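# Four arms move balls from a blanket into crate

## Task

Using the arm mounting positions given in the scene frame (metres; facing angle in degrees counter-clockwise from +x): arm1 at x=-0.87 y=+0.65 z=+0.72 facing -90, arm2 at x=-0.87 y=-0.65 z=+0.72 facing +90, arm3 at x=+0.00 y=+0.65 z=+0.72 facing -90, arm4 at x=+0.00 y=-0.65 z=+0.72 facing +90, take every ball off the blanket and get it into the crate. The crate has to finish upright in its original spot. At the end all grippers must have released and the arms must be out of the way; anything that stays put only because a robot holds it is not counted as done.

## Robot and tools

Setup: four identical i2rt Big YAM arms (arm1, arm2, arm3, arm4) are fixed on a table. Each has six revolute joints, a two-finger gripper and a wrist camera that, with joints 1 and 6 at 0 and the hand level and pointing forward, rides on top of the hand looking toward the fingertips. Reach is roughly 1.0 m from the joint1 axis. Two room cameras, cam_high and cam_low, are not attached to any arm. Balls rest on a blanket (cloth), and a crate must receive them.

Frame: one shared scene frame, origin on the floor, +z up, lengths in metres. The mounting points and facing angles in the task are in this frame. "hand" means the point between the fingertips; its z axis runs along the fingers and the fingers close along its y axis. No output line prints the foot poses.

execute_actions: argument "actions" is a list holding exactly one action or none. The action is an object keyed by arm name; each arm holds "joints", an object of absolute joint targets by name (not offsets). Names, units and ranges: joint1_rad -2.879 to 2.879 (rotation about the foot, positive counter-clockwise seen from above, 0 means unfolding toward the direction the foot faces); joint2_rad 0 to 3.141 (shoulder; 0 has the upper arm roughly level pointing back, increasing raises it then brings it forward); joint3_rad 0 to 3.019 (elbow; 0 is folded, larger opens); joint4_rad -1.692 to 1.57 (hand pitch, positive tips fingers up); joint5_rad -1.57 to 1.57 (hand yaw, positive toward the arm's right); joint6_rad -2.094 to 2.094 (hand roll, positive clockwise viewed from behind); gripper_m 0 to 0.093 (fingertip gap in metres). Done tolerances: ±0.045, ±0.14, ±0.09, ±0.055, ±0.03, ±0.035 rad and ±0.003 m. You may list any subset of arms and joints; everything in one action starts at once and can finish at different moments. An unlisted joint may keep driving toward an earlier target without joint_status showing it. Each action is capped at 15 s. Unknown keys or out-of-range numbers reject the whole call and nothing moves. Optional "cameras": a list of camera names (arm1_cam_wrist ... arm4_cam_wrist, cam_high, cam_low, or "all"); omitted, null or ["all"] returns every camera, [] returns none. An empty actions list simply reports state and images.

wait: "seconds" 0 to 10; nothing new is commanded, the simulation runs on, and the result matches an empty execute_actions.
zoom_image: "camera" plus "region" [x0, y0, x1, y1] in pixels of that camera's most recent full image, origin at top-left, at most 504 by 504.
read_manual: returns only licence text; it moves nothing.
finished_scene: "scene" is the number of the current scene; it closes it irreversibly and reports success. Call it only when the balls are in, the crate is in place and upright, grippers are open and arms are clear. Ending a reply without any tool call ends everything.

Reading results: each robot's state includes joint_positions and joint_status. Per joint, joint_status tells how the motion ended: at target; "off_target" (stopped short, may still be pushing); "contact_stop" or "time_out" (the old target is dropped and the joint holds where it stopped, but after time_out a joint may keep a target within 0.375, 0.375, 0.113, 0.225, 0.075, 0.3 rad for joints 1-6 and continue pushing, and will finish the move if the obstacle goes away); "not_followed" (a self/inter-arm collision check blocked that arm's joint targets, typically with a "cause:" line; the gripper part still runs, and the blocked targets may be retried on later actions until valid ones are sent). on_its_own lists behaviour not commanded by this call; "held at" is a held target, not the actual position. The "pictures" line lists the images in order. MOTOR HOT warns at 85 °C; at 100 °C an OVER-TEMPERATURE FAULT drops that arm and its gripper until cooled, and affected keys read "limit_stop_at_motor_heat" (resend targets afterwards). If any call reports a stop, later execute_actions, wait and finished_scene calls in the same reply are skipped.

Cautions: the simulation keeps running while you compose replies, with the arms holding the last command, so long deliberation costs real simulated time and heat. Joints travel at different speeds, so the hand may sweep a wide arc between postures; lift before swinging. The arms do not halt on contact and can push hard, so to relieve a push, command a joint its reported position; a tiny target change may not move a joint at all. A loaded joint stuck at time_out slowly sags. Holding loads heats motors. Two arms pressing together hard fails the run and a hard hit may too; the state never reports arm-to-arm contact, and the collision check can act late and ignores fingers, gripper housings and wrist cameras, so keep arms well apart. Robots do not wait for one another. Never knock a rigid object (balls, crate) out of the work area; the blanket is exempt. Avoid drops, slips, slams and heavy pushing. Loose objects may occasionally get nudged by something, so recheck before finishing. Shorter total robot motion is better.

Each tool is called after "Emit:" as name(argument=value, ...) on one line, values as JSON.

## Session

Emit:
execute_actions(actions=[])

Scene clock: 0.00 s.
arm1.joint_positions: joint1_rad=+0.005 joint2_rad=+0.432 joint3_rad=+1.481 joint4_rad=-1.525 joint5_rad=+0.011 joint6_rad=+0.013 gripper_m=+0.095
arm1.joint_status: not commanded
arm1.hand: x=-0.8697 y=+0.5313 z=+1.3047 quat_wxyz=(-0.367, -0.606, -0.604, +0.365) (m; scene frame)
arm2.joint_positions: joint1_rad=+0.005 joint2_rad=+0.420 joint3_rad=+1.457 joint4_rad=-1.541 joint5_rad=+0.015 joint6_rad=-0.012 gripper_m=+0.094
arm2.joint_status: not commanded
arm2.hand: x=-0.8701 y=-0.5362 z=+1.3765 quat_wxyz=(-0.367, +0.613, -0.605, -0.352) (m; scene frame)
arm3.joint_positions: joint1_rad=+0.013 joint2_rad=+0.435 joint3_rad=+1.470 joint4_rad=-1.533 joint5_rad=+0.014 joint6_rad=+0.012 gripper_m=+0.094
arm3.joint_status: not commanded
arm3.hand: x=+0.0050 y=+0.5325 z=+1.3697 quat_wxyz=(-0.370, -0.595, -0.620, +0.353) (m; scene frame)
arm4.joint_positions: joint1_rad=+0.002 joint2_rad=+0.428 joint3_rad=+1.482 joint4_rad=-1.528 joint5_rad=+0.016 joint6_rad=-0.017 gripper_m=+0.095
arm4.joint_status: not commanded
arm4.hand: x=+0.0013 y=-0.5431 z=+1.3147 quat_wxyz=(-0.379, +0.607, -0.596, -0.366) (m; scene frame)
pictures: arm1_cam_wrist, arm2_cam_wrist, arm3_cam_wrist, arm4_cam_wrist, cam_high, cam_low
Images, in order (width x height): arm1_cam_wrist 896x504, arm2_cam_wrist 896x504, arm3_cam_wrist 896x504, arm4_cam_wrist 896x504, cam_high 896x504, cam_low 896x504.

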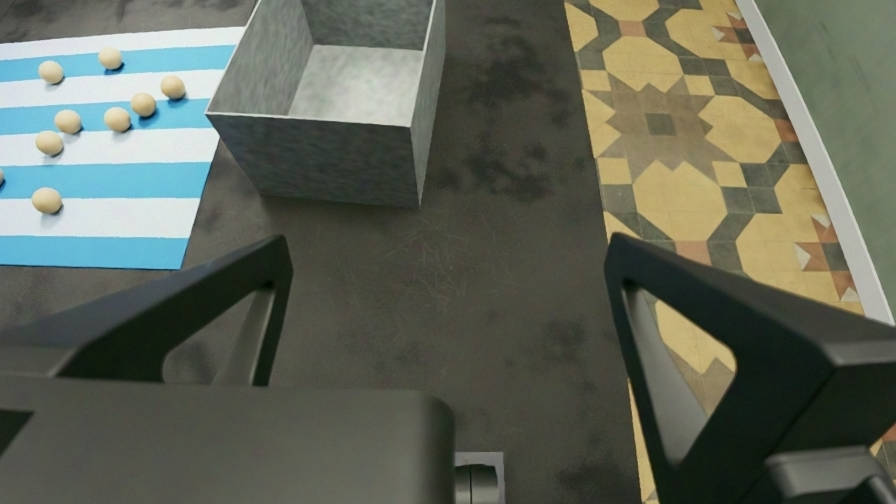

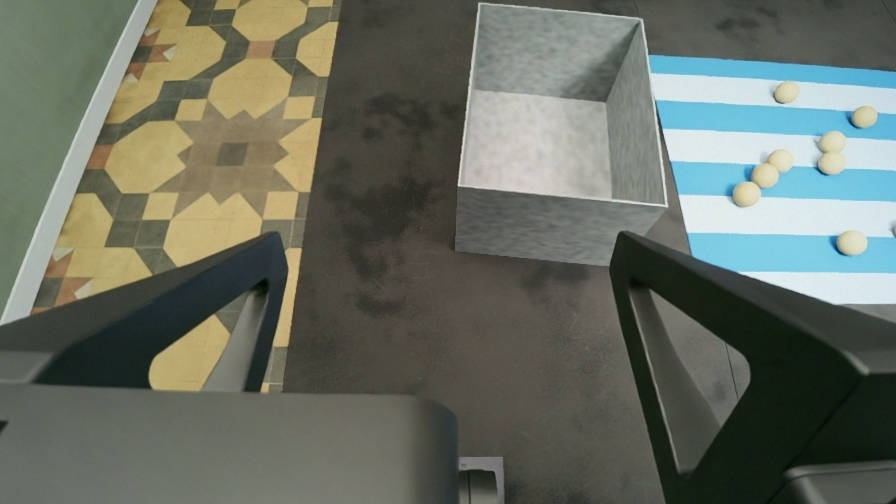

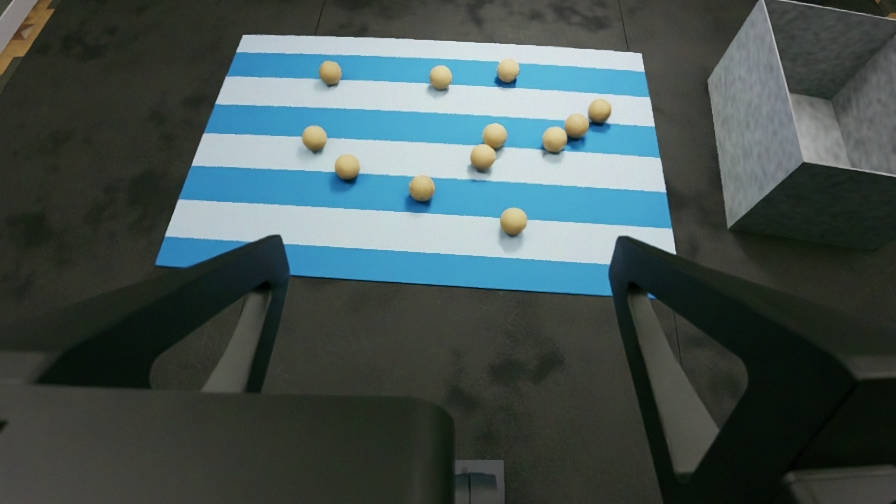

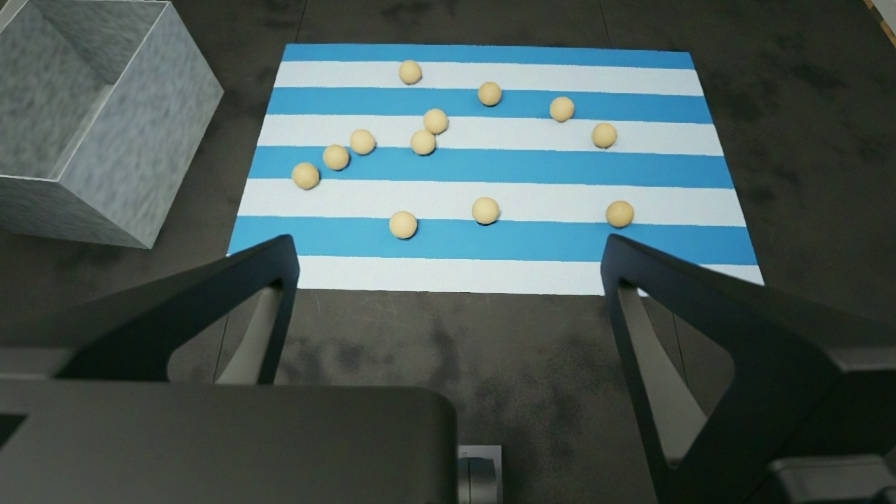

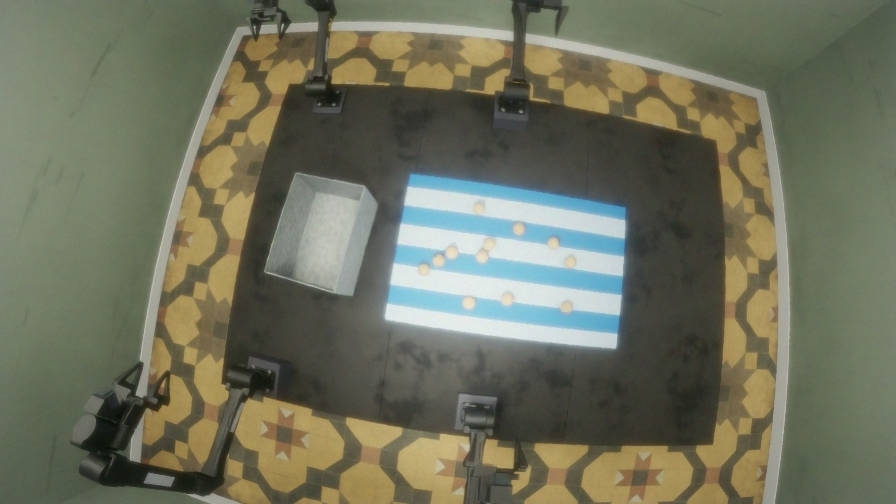

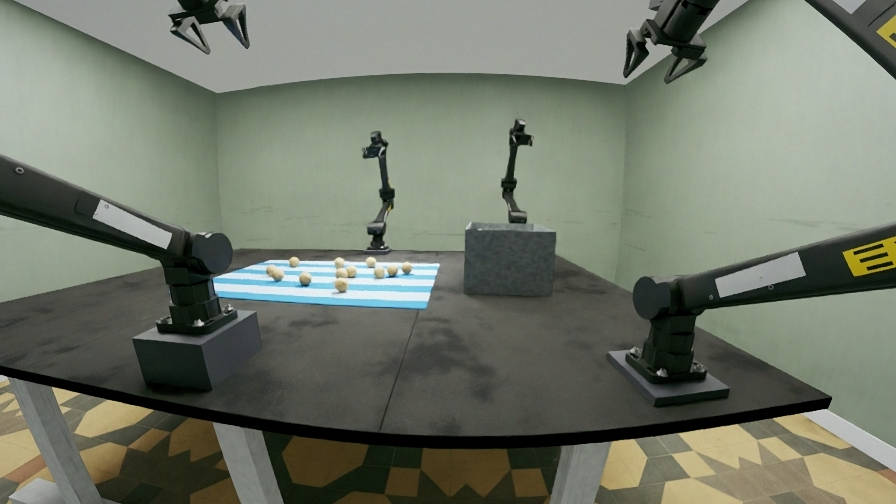

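Emit:
execute_actions(actions=[{"arm1":{"joints":{"joint1_rad":1.026,"joint2_rad":2.362,"joint3_rad":2.211,"joint4_rad":-0.649}},"arm2":{"joints":{"joint1_rad":-0.794,"joint2_rad":2.25,"joint3_rad":1.864,"joint4_rad":-0.614}},"arm3":{"joints":{"joint1_rad":0.374,"joint2_rad":1.884,"joint3_rad":1.367,"joint4_rad":-0.783}},"arm4":{"joints":{"joint1_rad":-0.559,"joint2_rad":1.771,"joint3_rad":1.381,"joint4_rad":-0.91}}}])

Scene clock: 34.50 s.
arm1.joint_positions: joint1_rad=+1.034 joint2_rad=+2.373 joint3_rad=+2.181 joint4_rad=-0.654 joint5_rad=+0.012 joint6_rad=+0.013 gripper_m=+0.095
arm1.joint_status: all done
arm1.hand: x=-0.1111 y=+0.2052 z=+0.8201 quat_wxyz=(-0.340, -0.252, -0.901, +0.093) (m; scene frame)
arm2.joint_positions: joint1_rad=-0.801 joint2_rad=+2.238 joint3_rad=+1.836 joint4_rad=-0.626 joint5_rad=+0.015 joint6_rad=-0.012 gripper_m=+0.094
arm2.joint_status: all done
arm2.hand: x=-0.3030 y=-0.1030 z=+0.8477 quat_wxyz=(-0.253, +0.366, -0.891, -0.091) (m; scene frame)
arm3.joint_positions: joint1_rad=+0.372 joint2_rad=+1.897 joint3_rad=+1.354 joint4_rad=-0.797 joint5_rad=+0.014 joint6_rad=+0.012 gripper_m=+0.094
arm3.joint_status: all done
arm3.hand: x=+0.2389 y=+0.1096 z=+0.8378 quat_wxyz=(-0.093, -0.546, -0.830, +0.069) (m; scene frame)
arm4.joint_positions: joint1_rad=-0.563 joint2_rad=+1.769 joint3_rad=+1.379 joint4_rad=-0.922 joint5_rad=+0.016 joint6_rad=-0.017 gripper_m=+0.095
arm4.joint_status: all done
arm4.hand: x=+0.3077 y=-0.1607 z=+0.8550 quat_wxyz=(-0.120, +0.488, -0.862, -0.059) (m; scene frame)
pictures: arm1_cam_wrist, arm2_cam_wrist, arm3_cam_wrist, arm4_cam_wrist, cam_high, cam_low
Images, in order (width x height): arm1_cam_wrist 896x504, arm2_cam_wrist 896x504, arm3_cam_wrist 896x504, arm4_cam_wrist 896x504, cam_high 896x504, cam_low 896x504.

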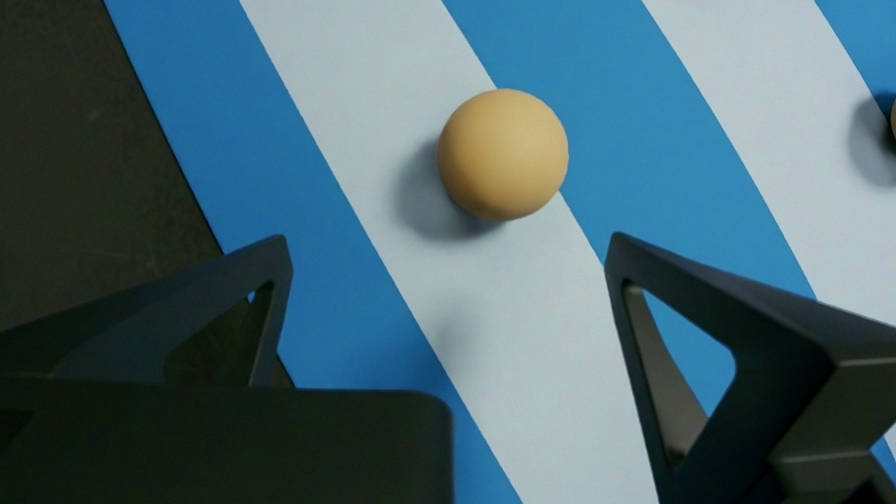

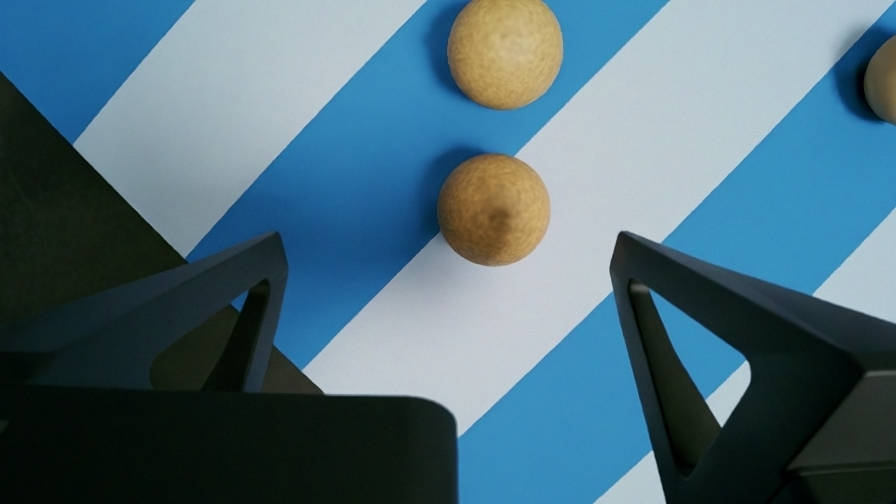

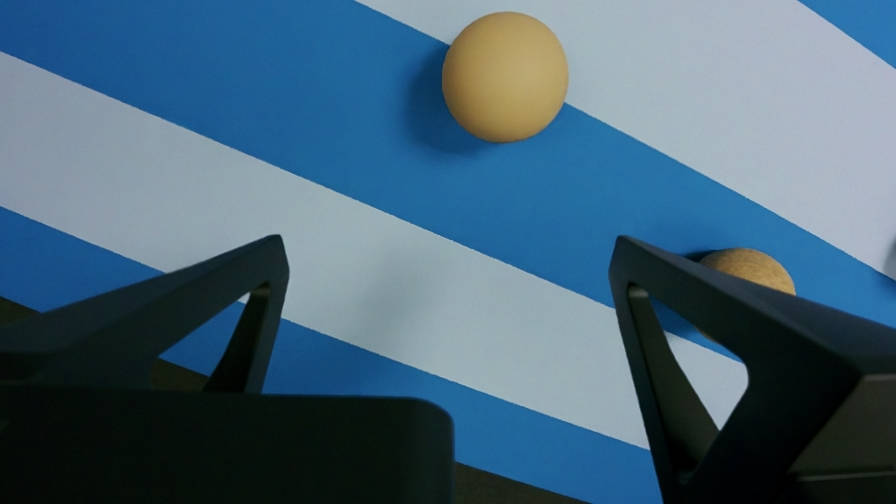

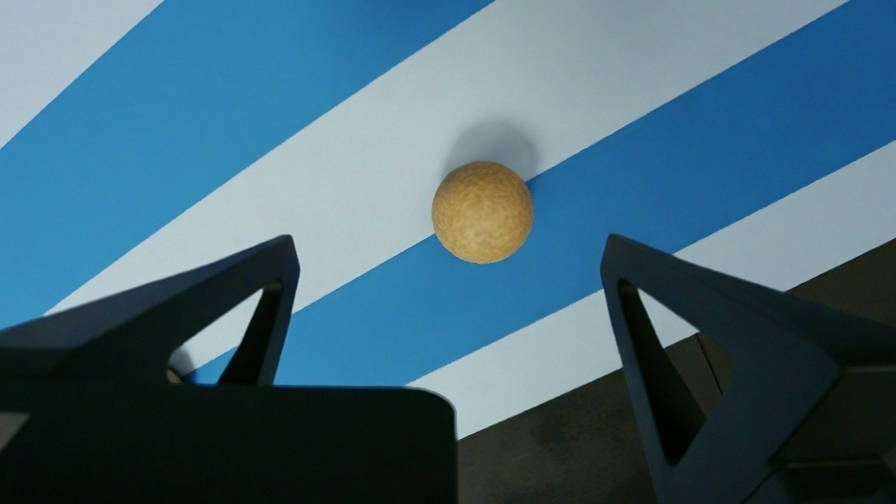

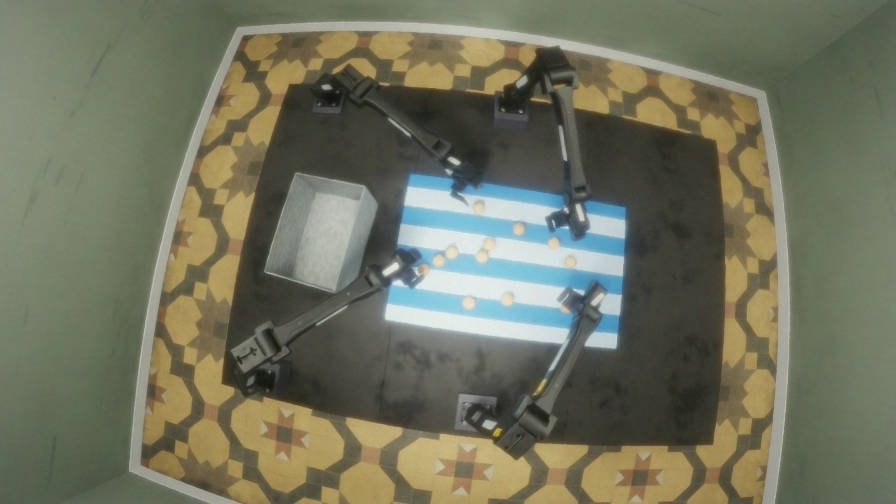

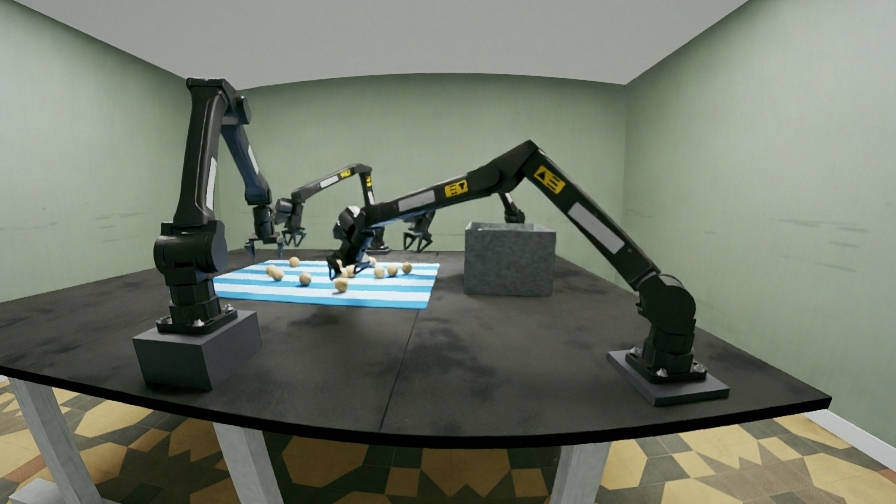

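Emit:
execute_actions(actions=[{"arm1":{"joints":{"joint1_rad":1.0,"joint2_rad":2.513,"joint3_rad":2.278,"joint4_rad":-0.465}},"arm2":{"joints":{"joint1_rad":-0.828,"joint2_rad":2.38,"joint3_rad":1.835,"joint4_rad":-0.448}},"arm3":{"joints":{"joint1_rad":0.331,"joint2_rad":2.075,"joint3_rad":1.426,"joint4_rad":-0.651}},"arm4":{"joints":{"joint1_rad":-0.596,"joint2_rad":1.847,"joint3_rad":1.191,"joint4_rad":-0.644}}}], cameras=["arm1_cam_wrist","arm2_cam_wrist","arm3_cam_wrist","arm4_cam_wrist"])

Scene clock: 49.90 s.
arm1.joint_positions: joint1_rad=+1.001 joint2_rad=+2.492 joint3_rad=+2.248 joint4_rad=-0.476 joint5_rad=+0.012 joint6_rad=+0.013 gripper_m=+0.095
arm1.joint_status: all done
arm1.hand: x=-0.0918 y=+0.1589 z=+0.7826 quat_wxyz=(-0.394, -0.261, -0.874, +0.115) (m; scene frame)
arm2.joint_positions: joint1_rad=-0.825 joint2_rad=+2.370 joint3_rad=+1.822 joint4_rad=-0.460 joint5_rad=+0.015 joint6_rad=-0.012 gripper_m=+0.094
arm2.joint_status: all done
arm2.hand: x=-0.2823 y=-0.1100 z=+0.7609 quat_wxyz=(-0.264, +0.354, -0.892, -0.092) (m; scene frame)
arm3.joint_positions: joint1_rad=+0.328 joint2_rad=+2.092 joint3_rad=+1.399 joint4_rad=-0.664 joint5_rad=+0.014 joint6_rad=+0.012 gripper_m=+0.094
arm3.joint_status: all done
arm3.hand: x=+0.2240 y=+0.0766 z=+0.7482 quat_wxyz=(-0.085, -0.564, -0.819, +0.066) (m; scene frame)
arm4.joint_positions: joint1_rad=-0.596 joint2_rad=+1.851 joint3_rad=+1.187 joint4_rad=-0.656 joint5_rad=+0.016 joint6_rad=-0.017 gripper_m=+0.095
arm4.joint_status: all done
arm4.hand: x=+0.3098 y=-0.1913 z=+0.7513 quat_wxyz=(-0.117, +0.474, -0.871, -0.056) (m; scene frame)
pictures: arm1_cam_wrist, arm2_cam_wrist, arm3_cam_wrist, arm4_cam_wrist
Images, in order (width x height): arm1_cam_wrist 896x504, arm2_cam_wrist 896x504, arm3_cam_wrist 896x504, arm4_cam_wrist 896x504.

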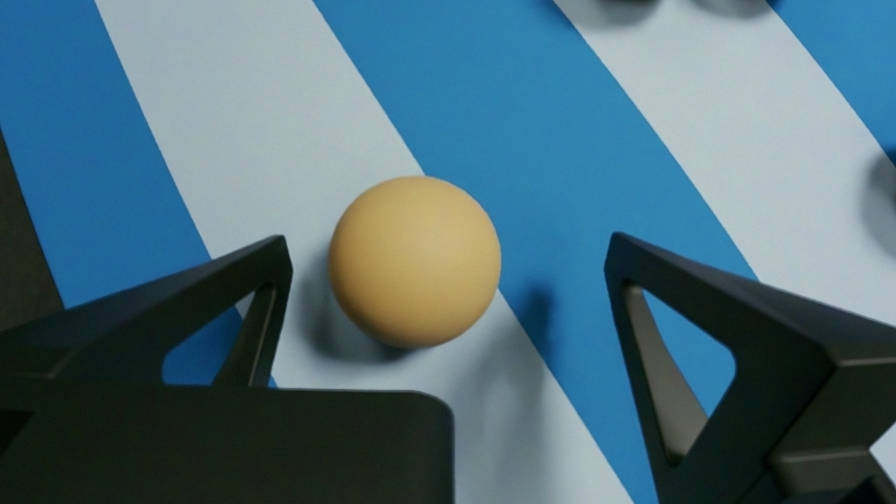

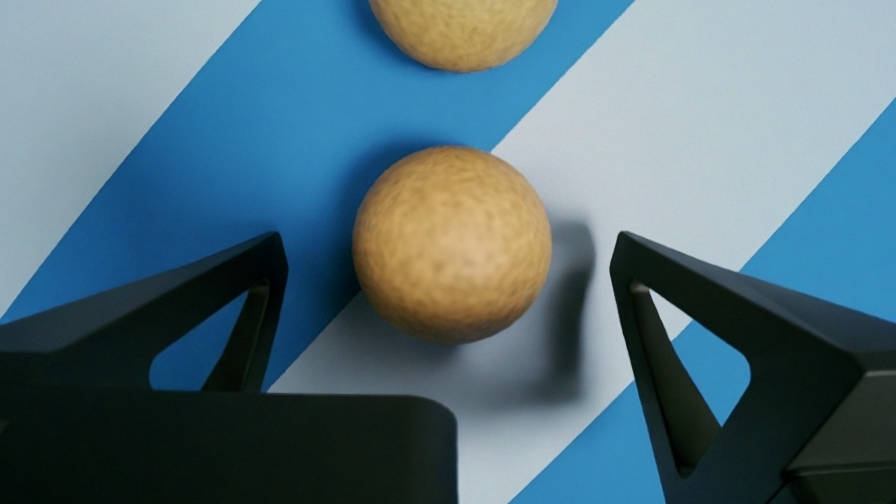

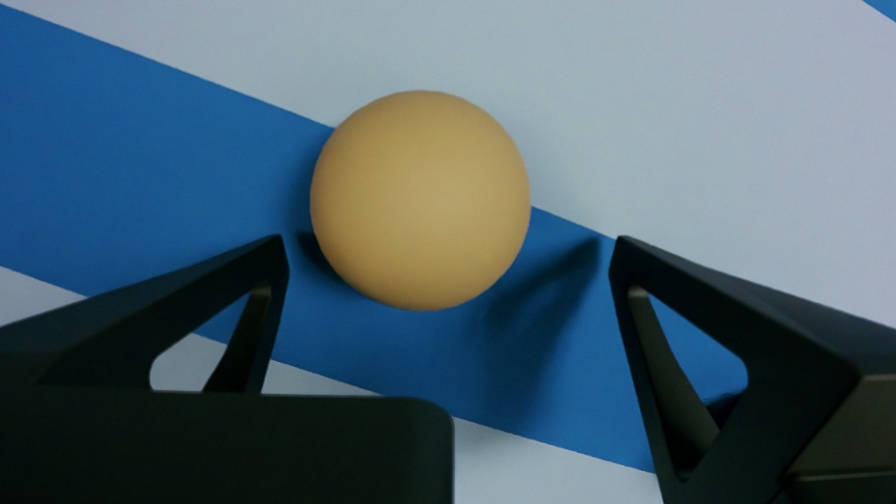

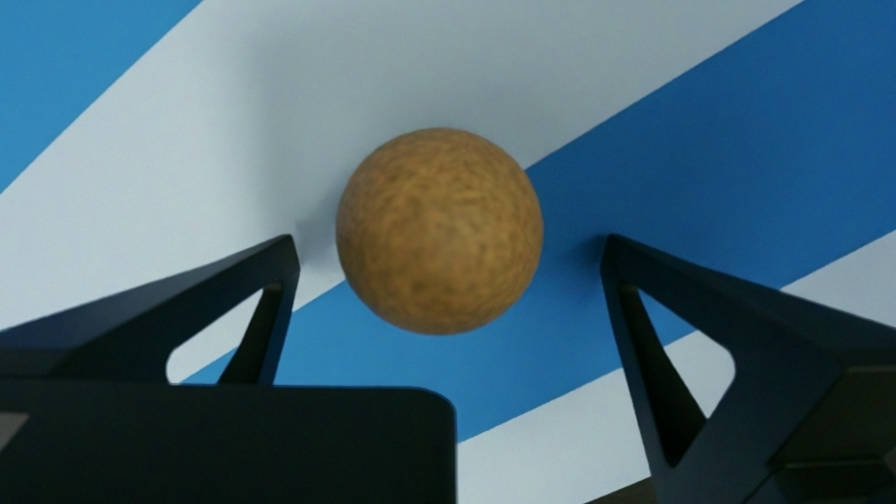

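Emit:
execute_actions(actions=[{"arm1":{"joints":{"joint2_rad":2.55}},"arm2":{"joints":{"joint2_rad":2.405,"joint4_rad":-0.40}},"arm3":{"joints":{"joint4_rad":-0.545}},"arm4":{"joints":{"joint4_rad":-0.575}}}], cameras=["arm1_cam_wrist","arm2_cam_wrist","arm3_cam_wrist","arm4_cam_wrist"])

Scene clock: 55.87 s.
arm1.joint_positions: joint1_rad=+1.001 joint2_rad=+2.508 joint3_rad=+2.248 joint4_rad=-0.476 joint5_rad=+0.012 joint6_rad=+0.013 gripper_m=+0.095
arm1.joint_status: all done
arm1.hand: x=-0.0930 y=+0.1597 z=+0.7682 quat_wxyz=(-0.387, -0.262, -0.877, +0.113) (m; scene frame)
arm2.joint_positions: joint1_rad=-0.825 joint2_rad=+2.370 joint3_rad=+1.822 joint4_rad=-0.415 joint5_rad=+0.015 joint6_rad=-0.012 gripper_m=+0.094
arm2.joint_status: all done
arm2.hand: x=-0.2755 y=-0.1037 z=+0.7670 quat_wxyz=(-0.284, +0.352, -0.886, -0.100) (m; scene frame)
arm3.joint_positions: joint1_rad=+0.328 joint2_rad=+2.092 joint3_rad=+1.399 joint4_rad=-0.560 joint5_rad=+0.014 joint6_rad=+0.012 gripper_m=+0.094
arm3.joint_status: all done
arm3.hand: x=+0.2330 y=+0.0537 z=+0.7549 quat_wxyz=(-0.128, -0.561, -0.813, +0.095) (m; scene frame)
arm4.joint_positions: joint1_rad=-0.596 joint2_rad=+1.851 joint3_rad=+1.187 joint4_rad=-0.589 joint5_rad=+0.016 joint6_rad=-0.017 gripper_m=+0.095
arm4.joint_status: all done
arm4.hand: x=+0.3185 y=-0.1783 z=+0.7560 quat_wxyz=(-0.147, +0.471, -0.867, -0.071) (m; scene frame)
pictures: arm1_cam_wrist, arm2_cam_wrist, arm3_cam_wrist, arm4_cam_wrist
Images, in order (width x height): arm1_cam_wrist 896x504, arm2_cam_wrist 896x504, arm3_cam_wrist 896x504, arm4_cam_wrist 896x504.

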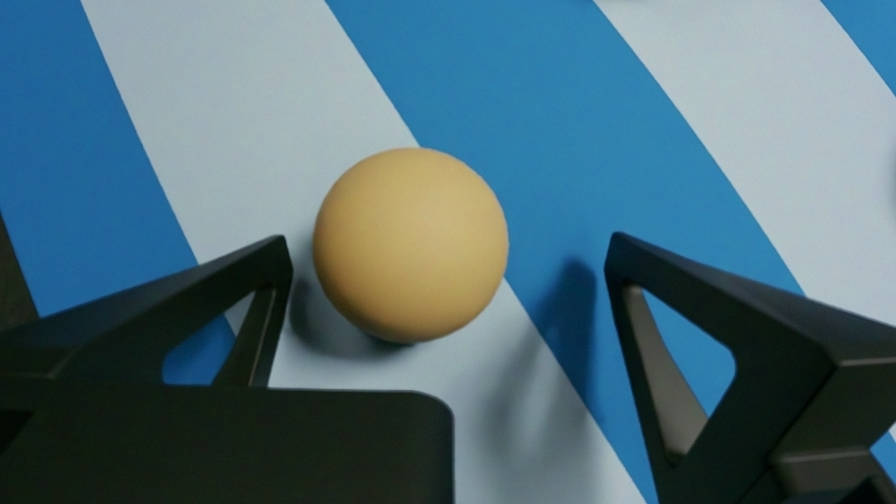

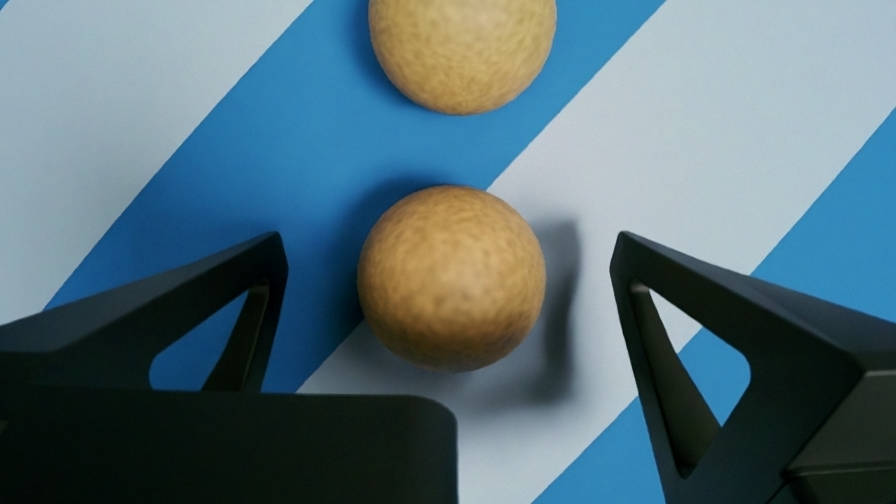

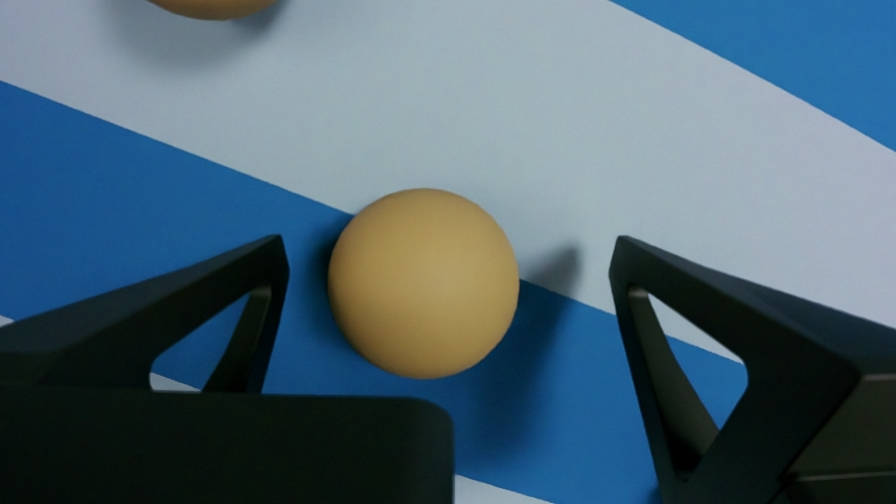

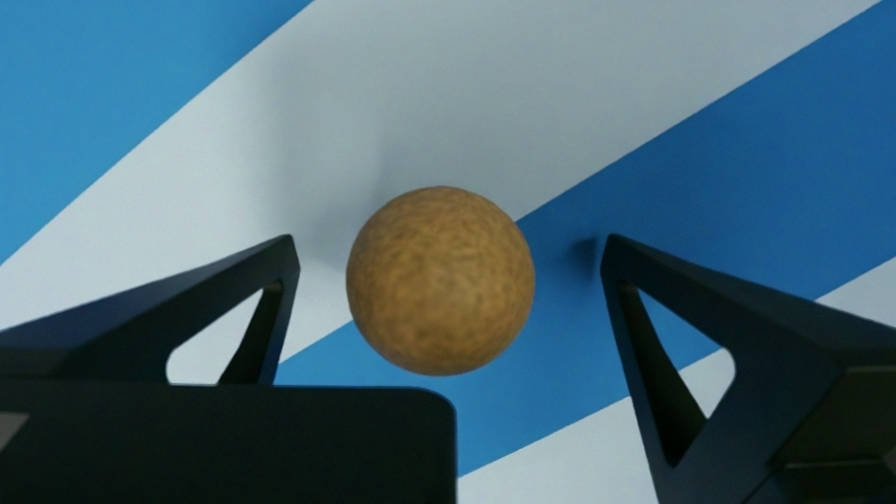

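Emit:
execute_actions(actions=[{"arm1":{"joints":{"joint2_rad":2.60,"joint3_rad":2.335}},"arm2":{"joints":{"joint2_rad":2.43}},"arm3":{"joints":{"gripper_m":0.045}},"arm4":{"joints":{"gripper_m":0.045}}}], cameras=["arm1_cam_wrist","arm2_cam_wrist","arm3_cam_wrist","arm4_cam_wrist"])

Scene clock: 59.80 s.
arm1.joint_positions: joint1_rad=+1.001 joint2_rad=+2.545 joint3_rad=+2.295 joint4_rad=-0.471 joint5_rad=+0.012 joint6_rad=+0.013 gripper_m=+0.095
arm1.joint_status: all done
arm1.hand: x=-0.0850 y=+0.1547 z=+0.7618 quat_wxyz=(-0.394, -0.261, -0.874, +0.115) (m; scene frame)
arm2.joint_positions: joint1_rad=-0.825 joint2_rad=+2.390 joint3_rad=+1.822 joint4_rad=-0.409 joint5_rad=+0.015 joint6_rad=-0.012 gripper_m=+0.094
arm2.joint_status: all done
arm2.hand: x=-0.2774 y=-0.1055 z=+0.7523 quat_wxyz=(-0.278, +0.353, -0.888, -0.097) (m; scene frame)
arm3.joint_positions: joint1_rad=+0.328 joint2_rad=+2.092 joint3_rad=+1.399 joint4_rad=-0.560 joint5_rad=+0.015 joint6_rad=+0.012 gripper_m=+0.047
arm3.joint_status: all done
arm3.hand: x=+0.2330 y=+0.0537 z=+0.7549 quat_wxyz=(-0.127, -0.561, -0.813, +0.095) (m; scene frame)
arm4.joint_positions: joint1_rad=-0.596 joint2_rad=+1.851 joint3_rad=+1.187 joint4_rad=-0.589 joint5_rad=+0.015 joint6_rad=-0.017 gripper_m=+0.047
arm4.joint_status: all done
arm4.hand: x=+0.3184 y=-0.1782 z=+0.7560 quat_wxyz=(-0.146, +0.471, -0.867, -0.071) (m; scene frame)
pictures: arm1_cam_wrist, arm2_cam_wrist, arm3_cam_wrist, arm4_cam_wrist
Images, in order (width x height): arm1_cam_wrist 896x504, arm2_cam_wrist 896x504, arm3_cam_wrist 896x504, arm4_cam_wrist 896x504.

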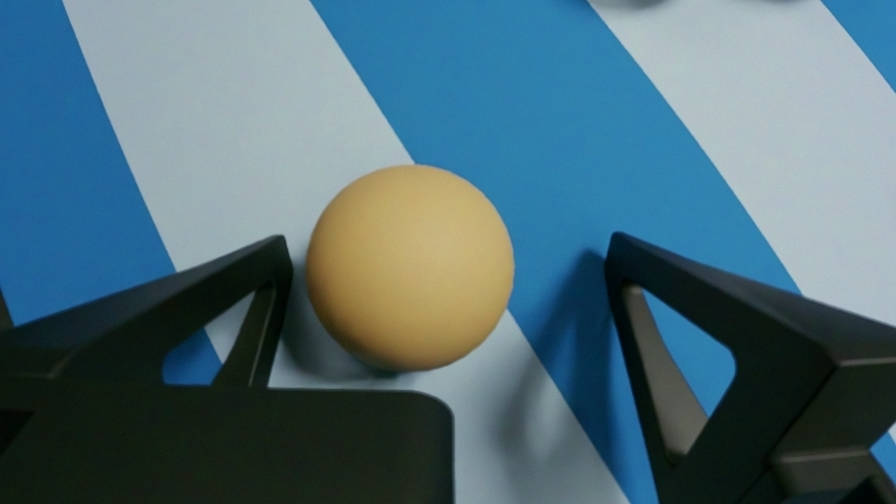

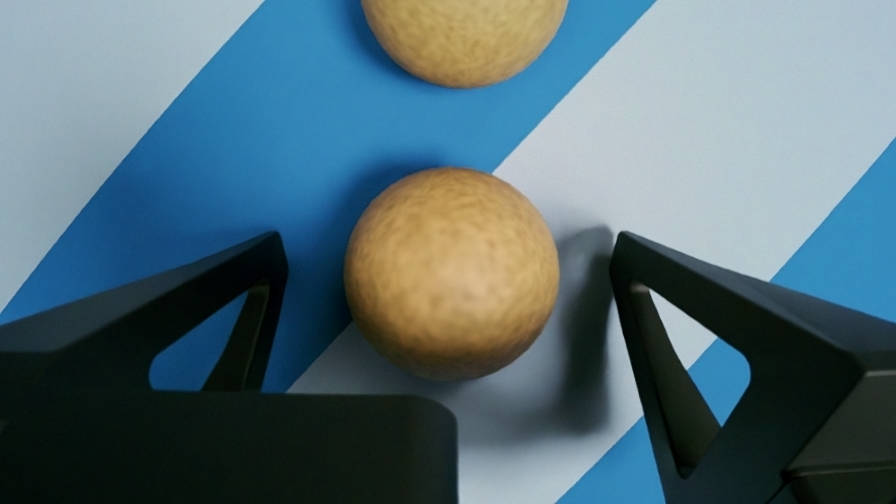

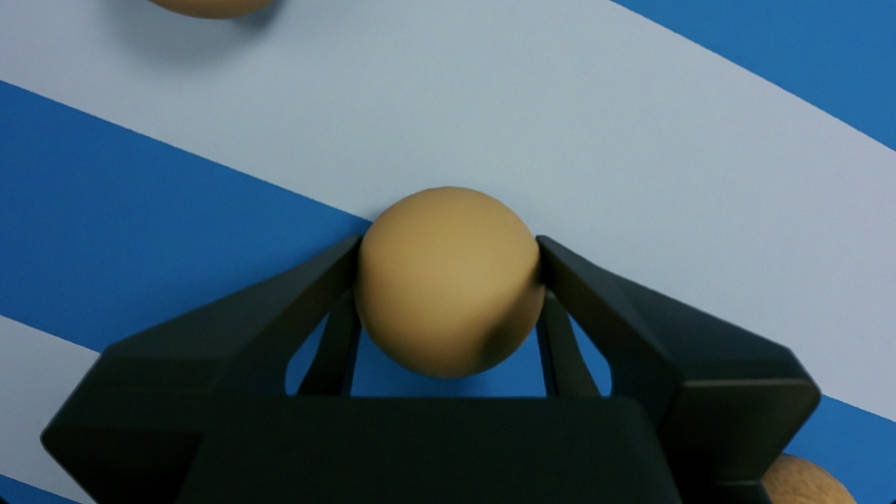

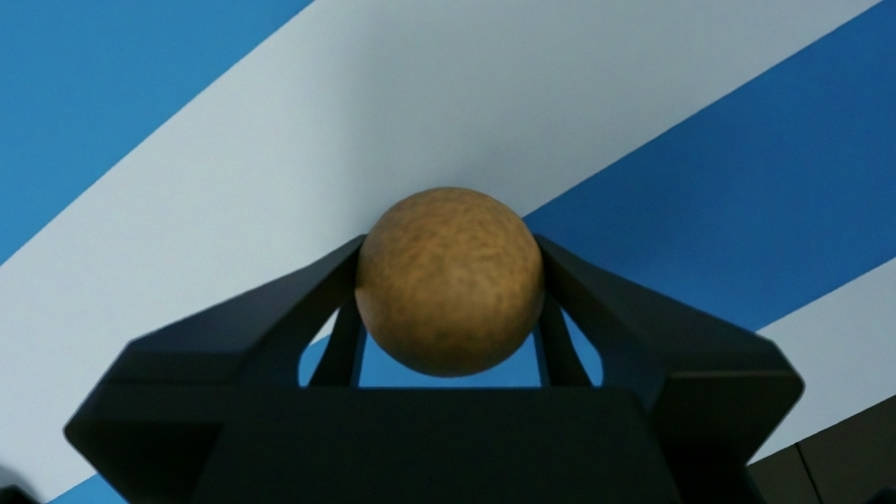

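Emit:
execute_actions(actions=[{"arm1":{"joints":{"gripper_m":0.04}},"arm2":{"joints":{"gripper_m":0.04}},"arm3":{"joints":{"gripper_m":0.075,"joint2_rad":2.15}},"arm4":{"joints":{"gripper_m":0.075,"joint2_rad":1.915}}}], cameras=["arm1_cam_wrist","arm2_cam_wrist","arm3_cam_wrist","arm4_cam_wrist"])

Scene clock: 66.73 s.
arm1.joint_positions: joint1_rad=+1.001 joint2_rad=+2.545 joint3_rad=+2.295 joint4_rad=-0.471 joint5_rad=+0.012 joint6_rad=+0.013 gripper_m=+0.047
arm1.joint_status: gripper_m off_target (ended at +0.047, target +0.040)
arm1.hand: x=-0.0849 y=+0.1547 z=+0.7618 quat_wxyz=(-0.394, -0.261, -0.874, +0.114) (m; scene frame)
arm2.joint_positions: joint1_rad=-0.825 joint2_rad=+2.390 joint3_rad=+1.822 joint4_rad=-0.409 joint5_rad=+0.015 joint6_rad=-0.012 gripper_m=+0.047
arm2.joint_status: gripper_m off_target (ended at +0.047, target +0.040)
arm2.hand: x=-0.2774 y=-0.1055 z=+0.7523 quat_wxyz=(-0.278, +0.353, -0.888, -0.097) (m; scene frame)
arm3.joint_positions: joint1_rad=+0.328 joint2_rad=+2.117 joint3_rad=+1.406 joint4_rad=-0.552 joint5_rad=+0.015 joint6_rad=+0.012 gripper_m=+0.075
arm3.joint_status: all done
arm3.hand: x=+0.2329 y=+0.0537 z=+0.7418 quat_wxyz=(-0.123, -0.561, -0.814, +0.092) (m; scene frame)
arm4.joint_positions: joint1_rad=-0.596 joint2_rad=+1.867 joint3_rad=+1.187 joint4_rad=-0.583 joint5_rad=+0.015 joint6_rad=-0.017 gripper_m=+0.075
arm4.joint_status: all done
arm4.hand: x=+0.3183 y=-0.1784 z=+0.7479 quat_wxyz=(-0.142, +0.472, -0.867, -0.069) (m; scene frame)
pictures: arm1_cam_wrist, arm2_cam_wrist, arm3_cam_wrist, arm4_cam_wrist
Images, in order (width x height): arm1_cam_wrist 896x504, arm2_cam_wrist 896x504, arm3_cam_wrist 896x504, arm4_cam_wrist 896x504.

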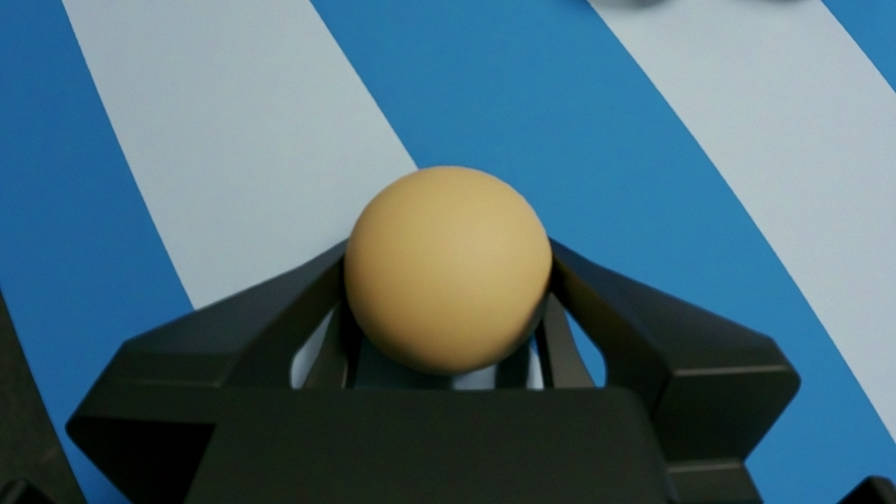

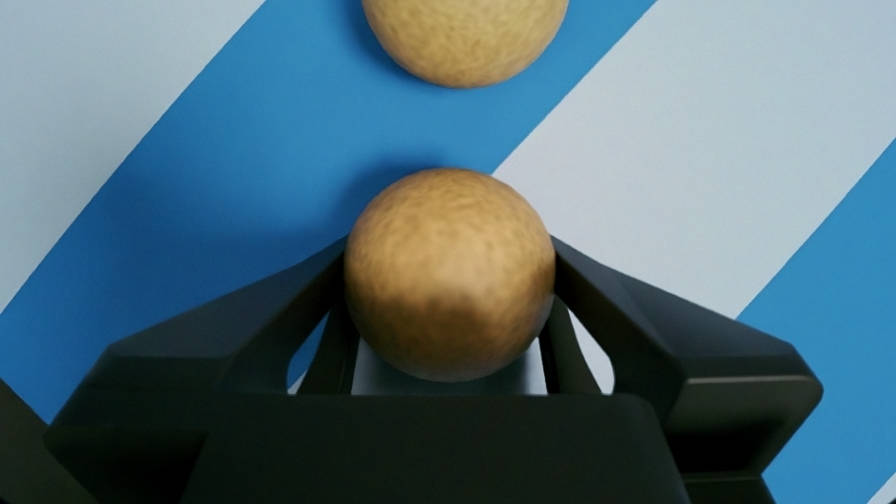

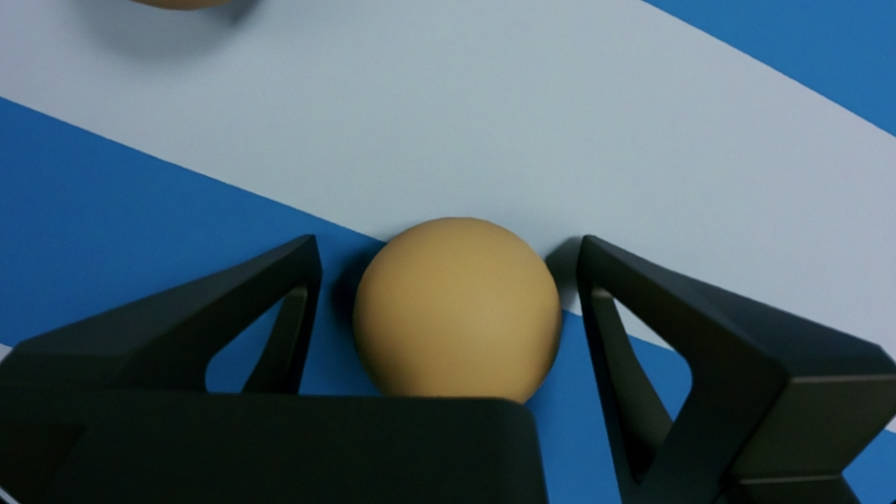

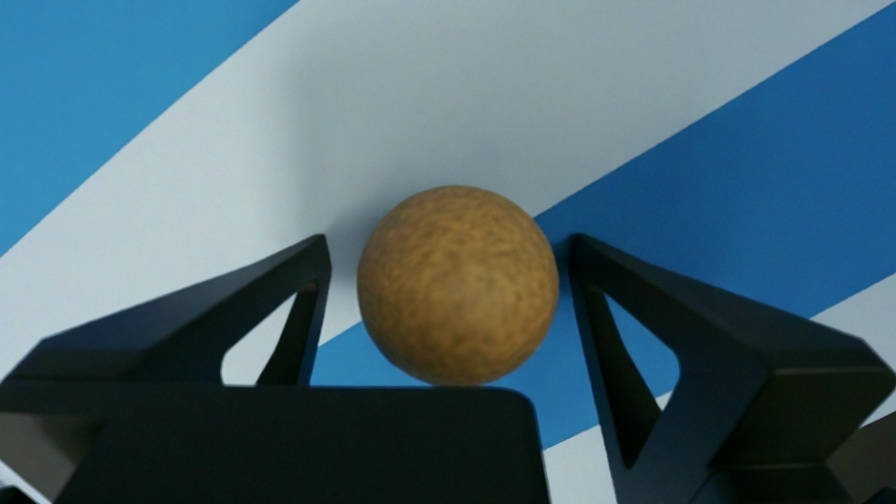

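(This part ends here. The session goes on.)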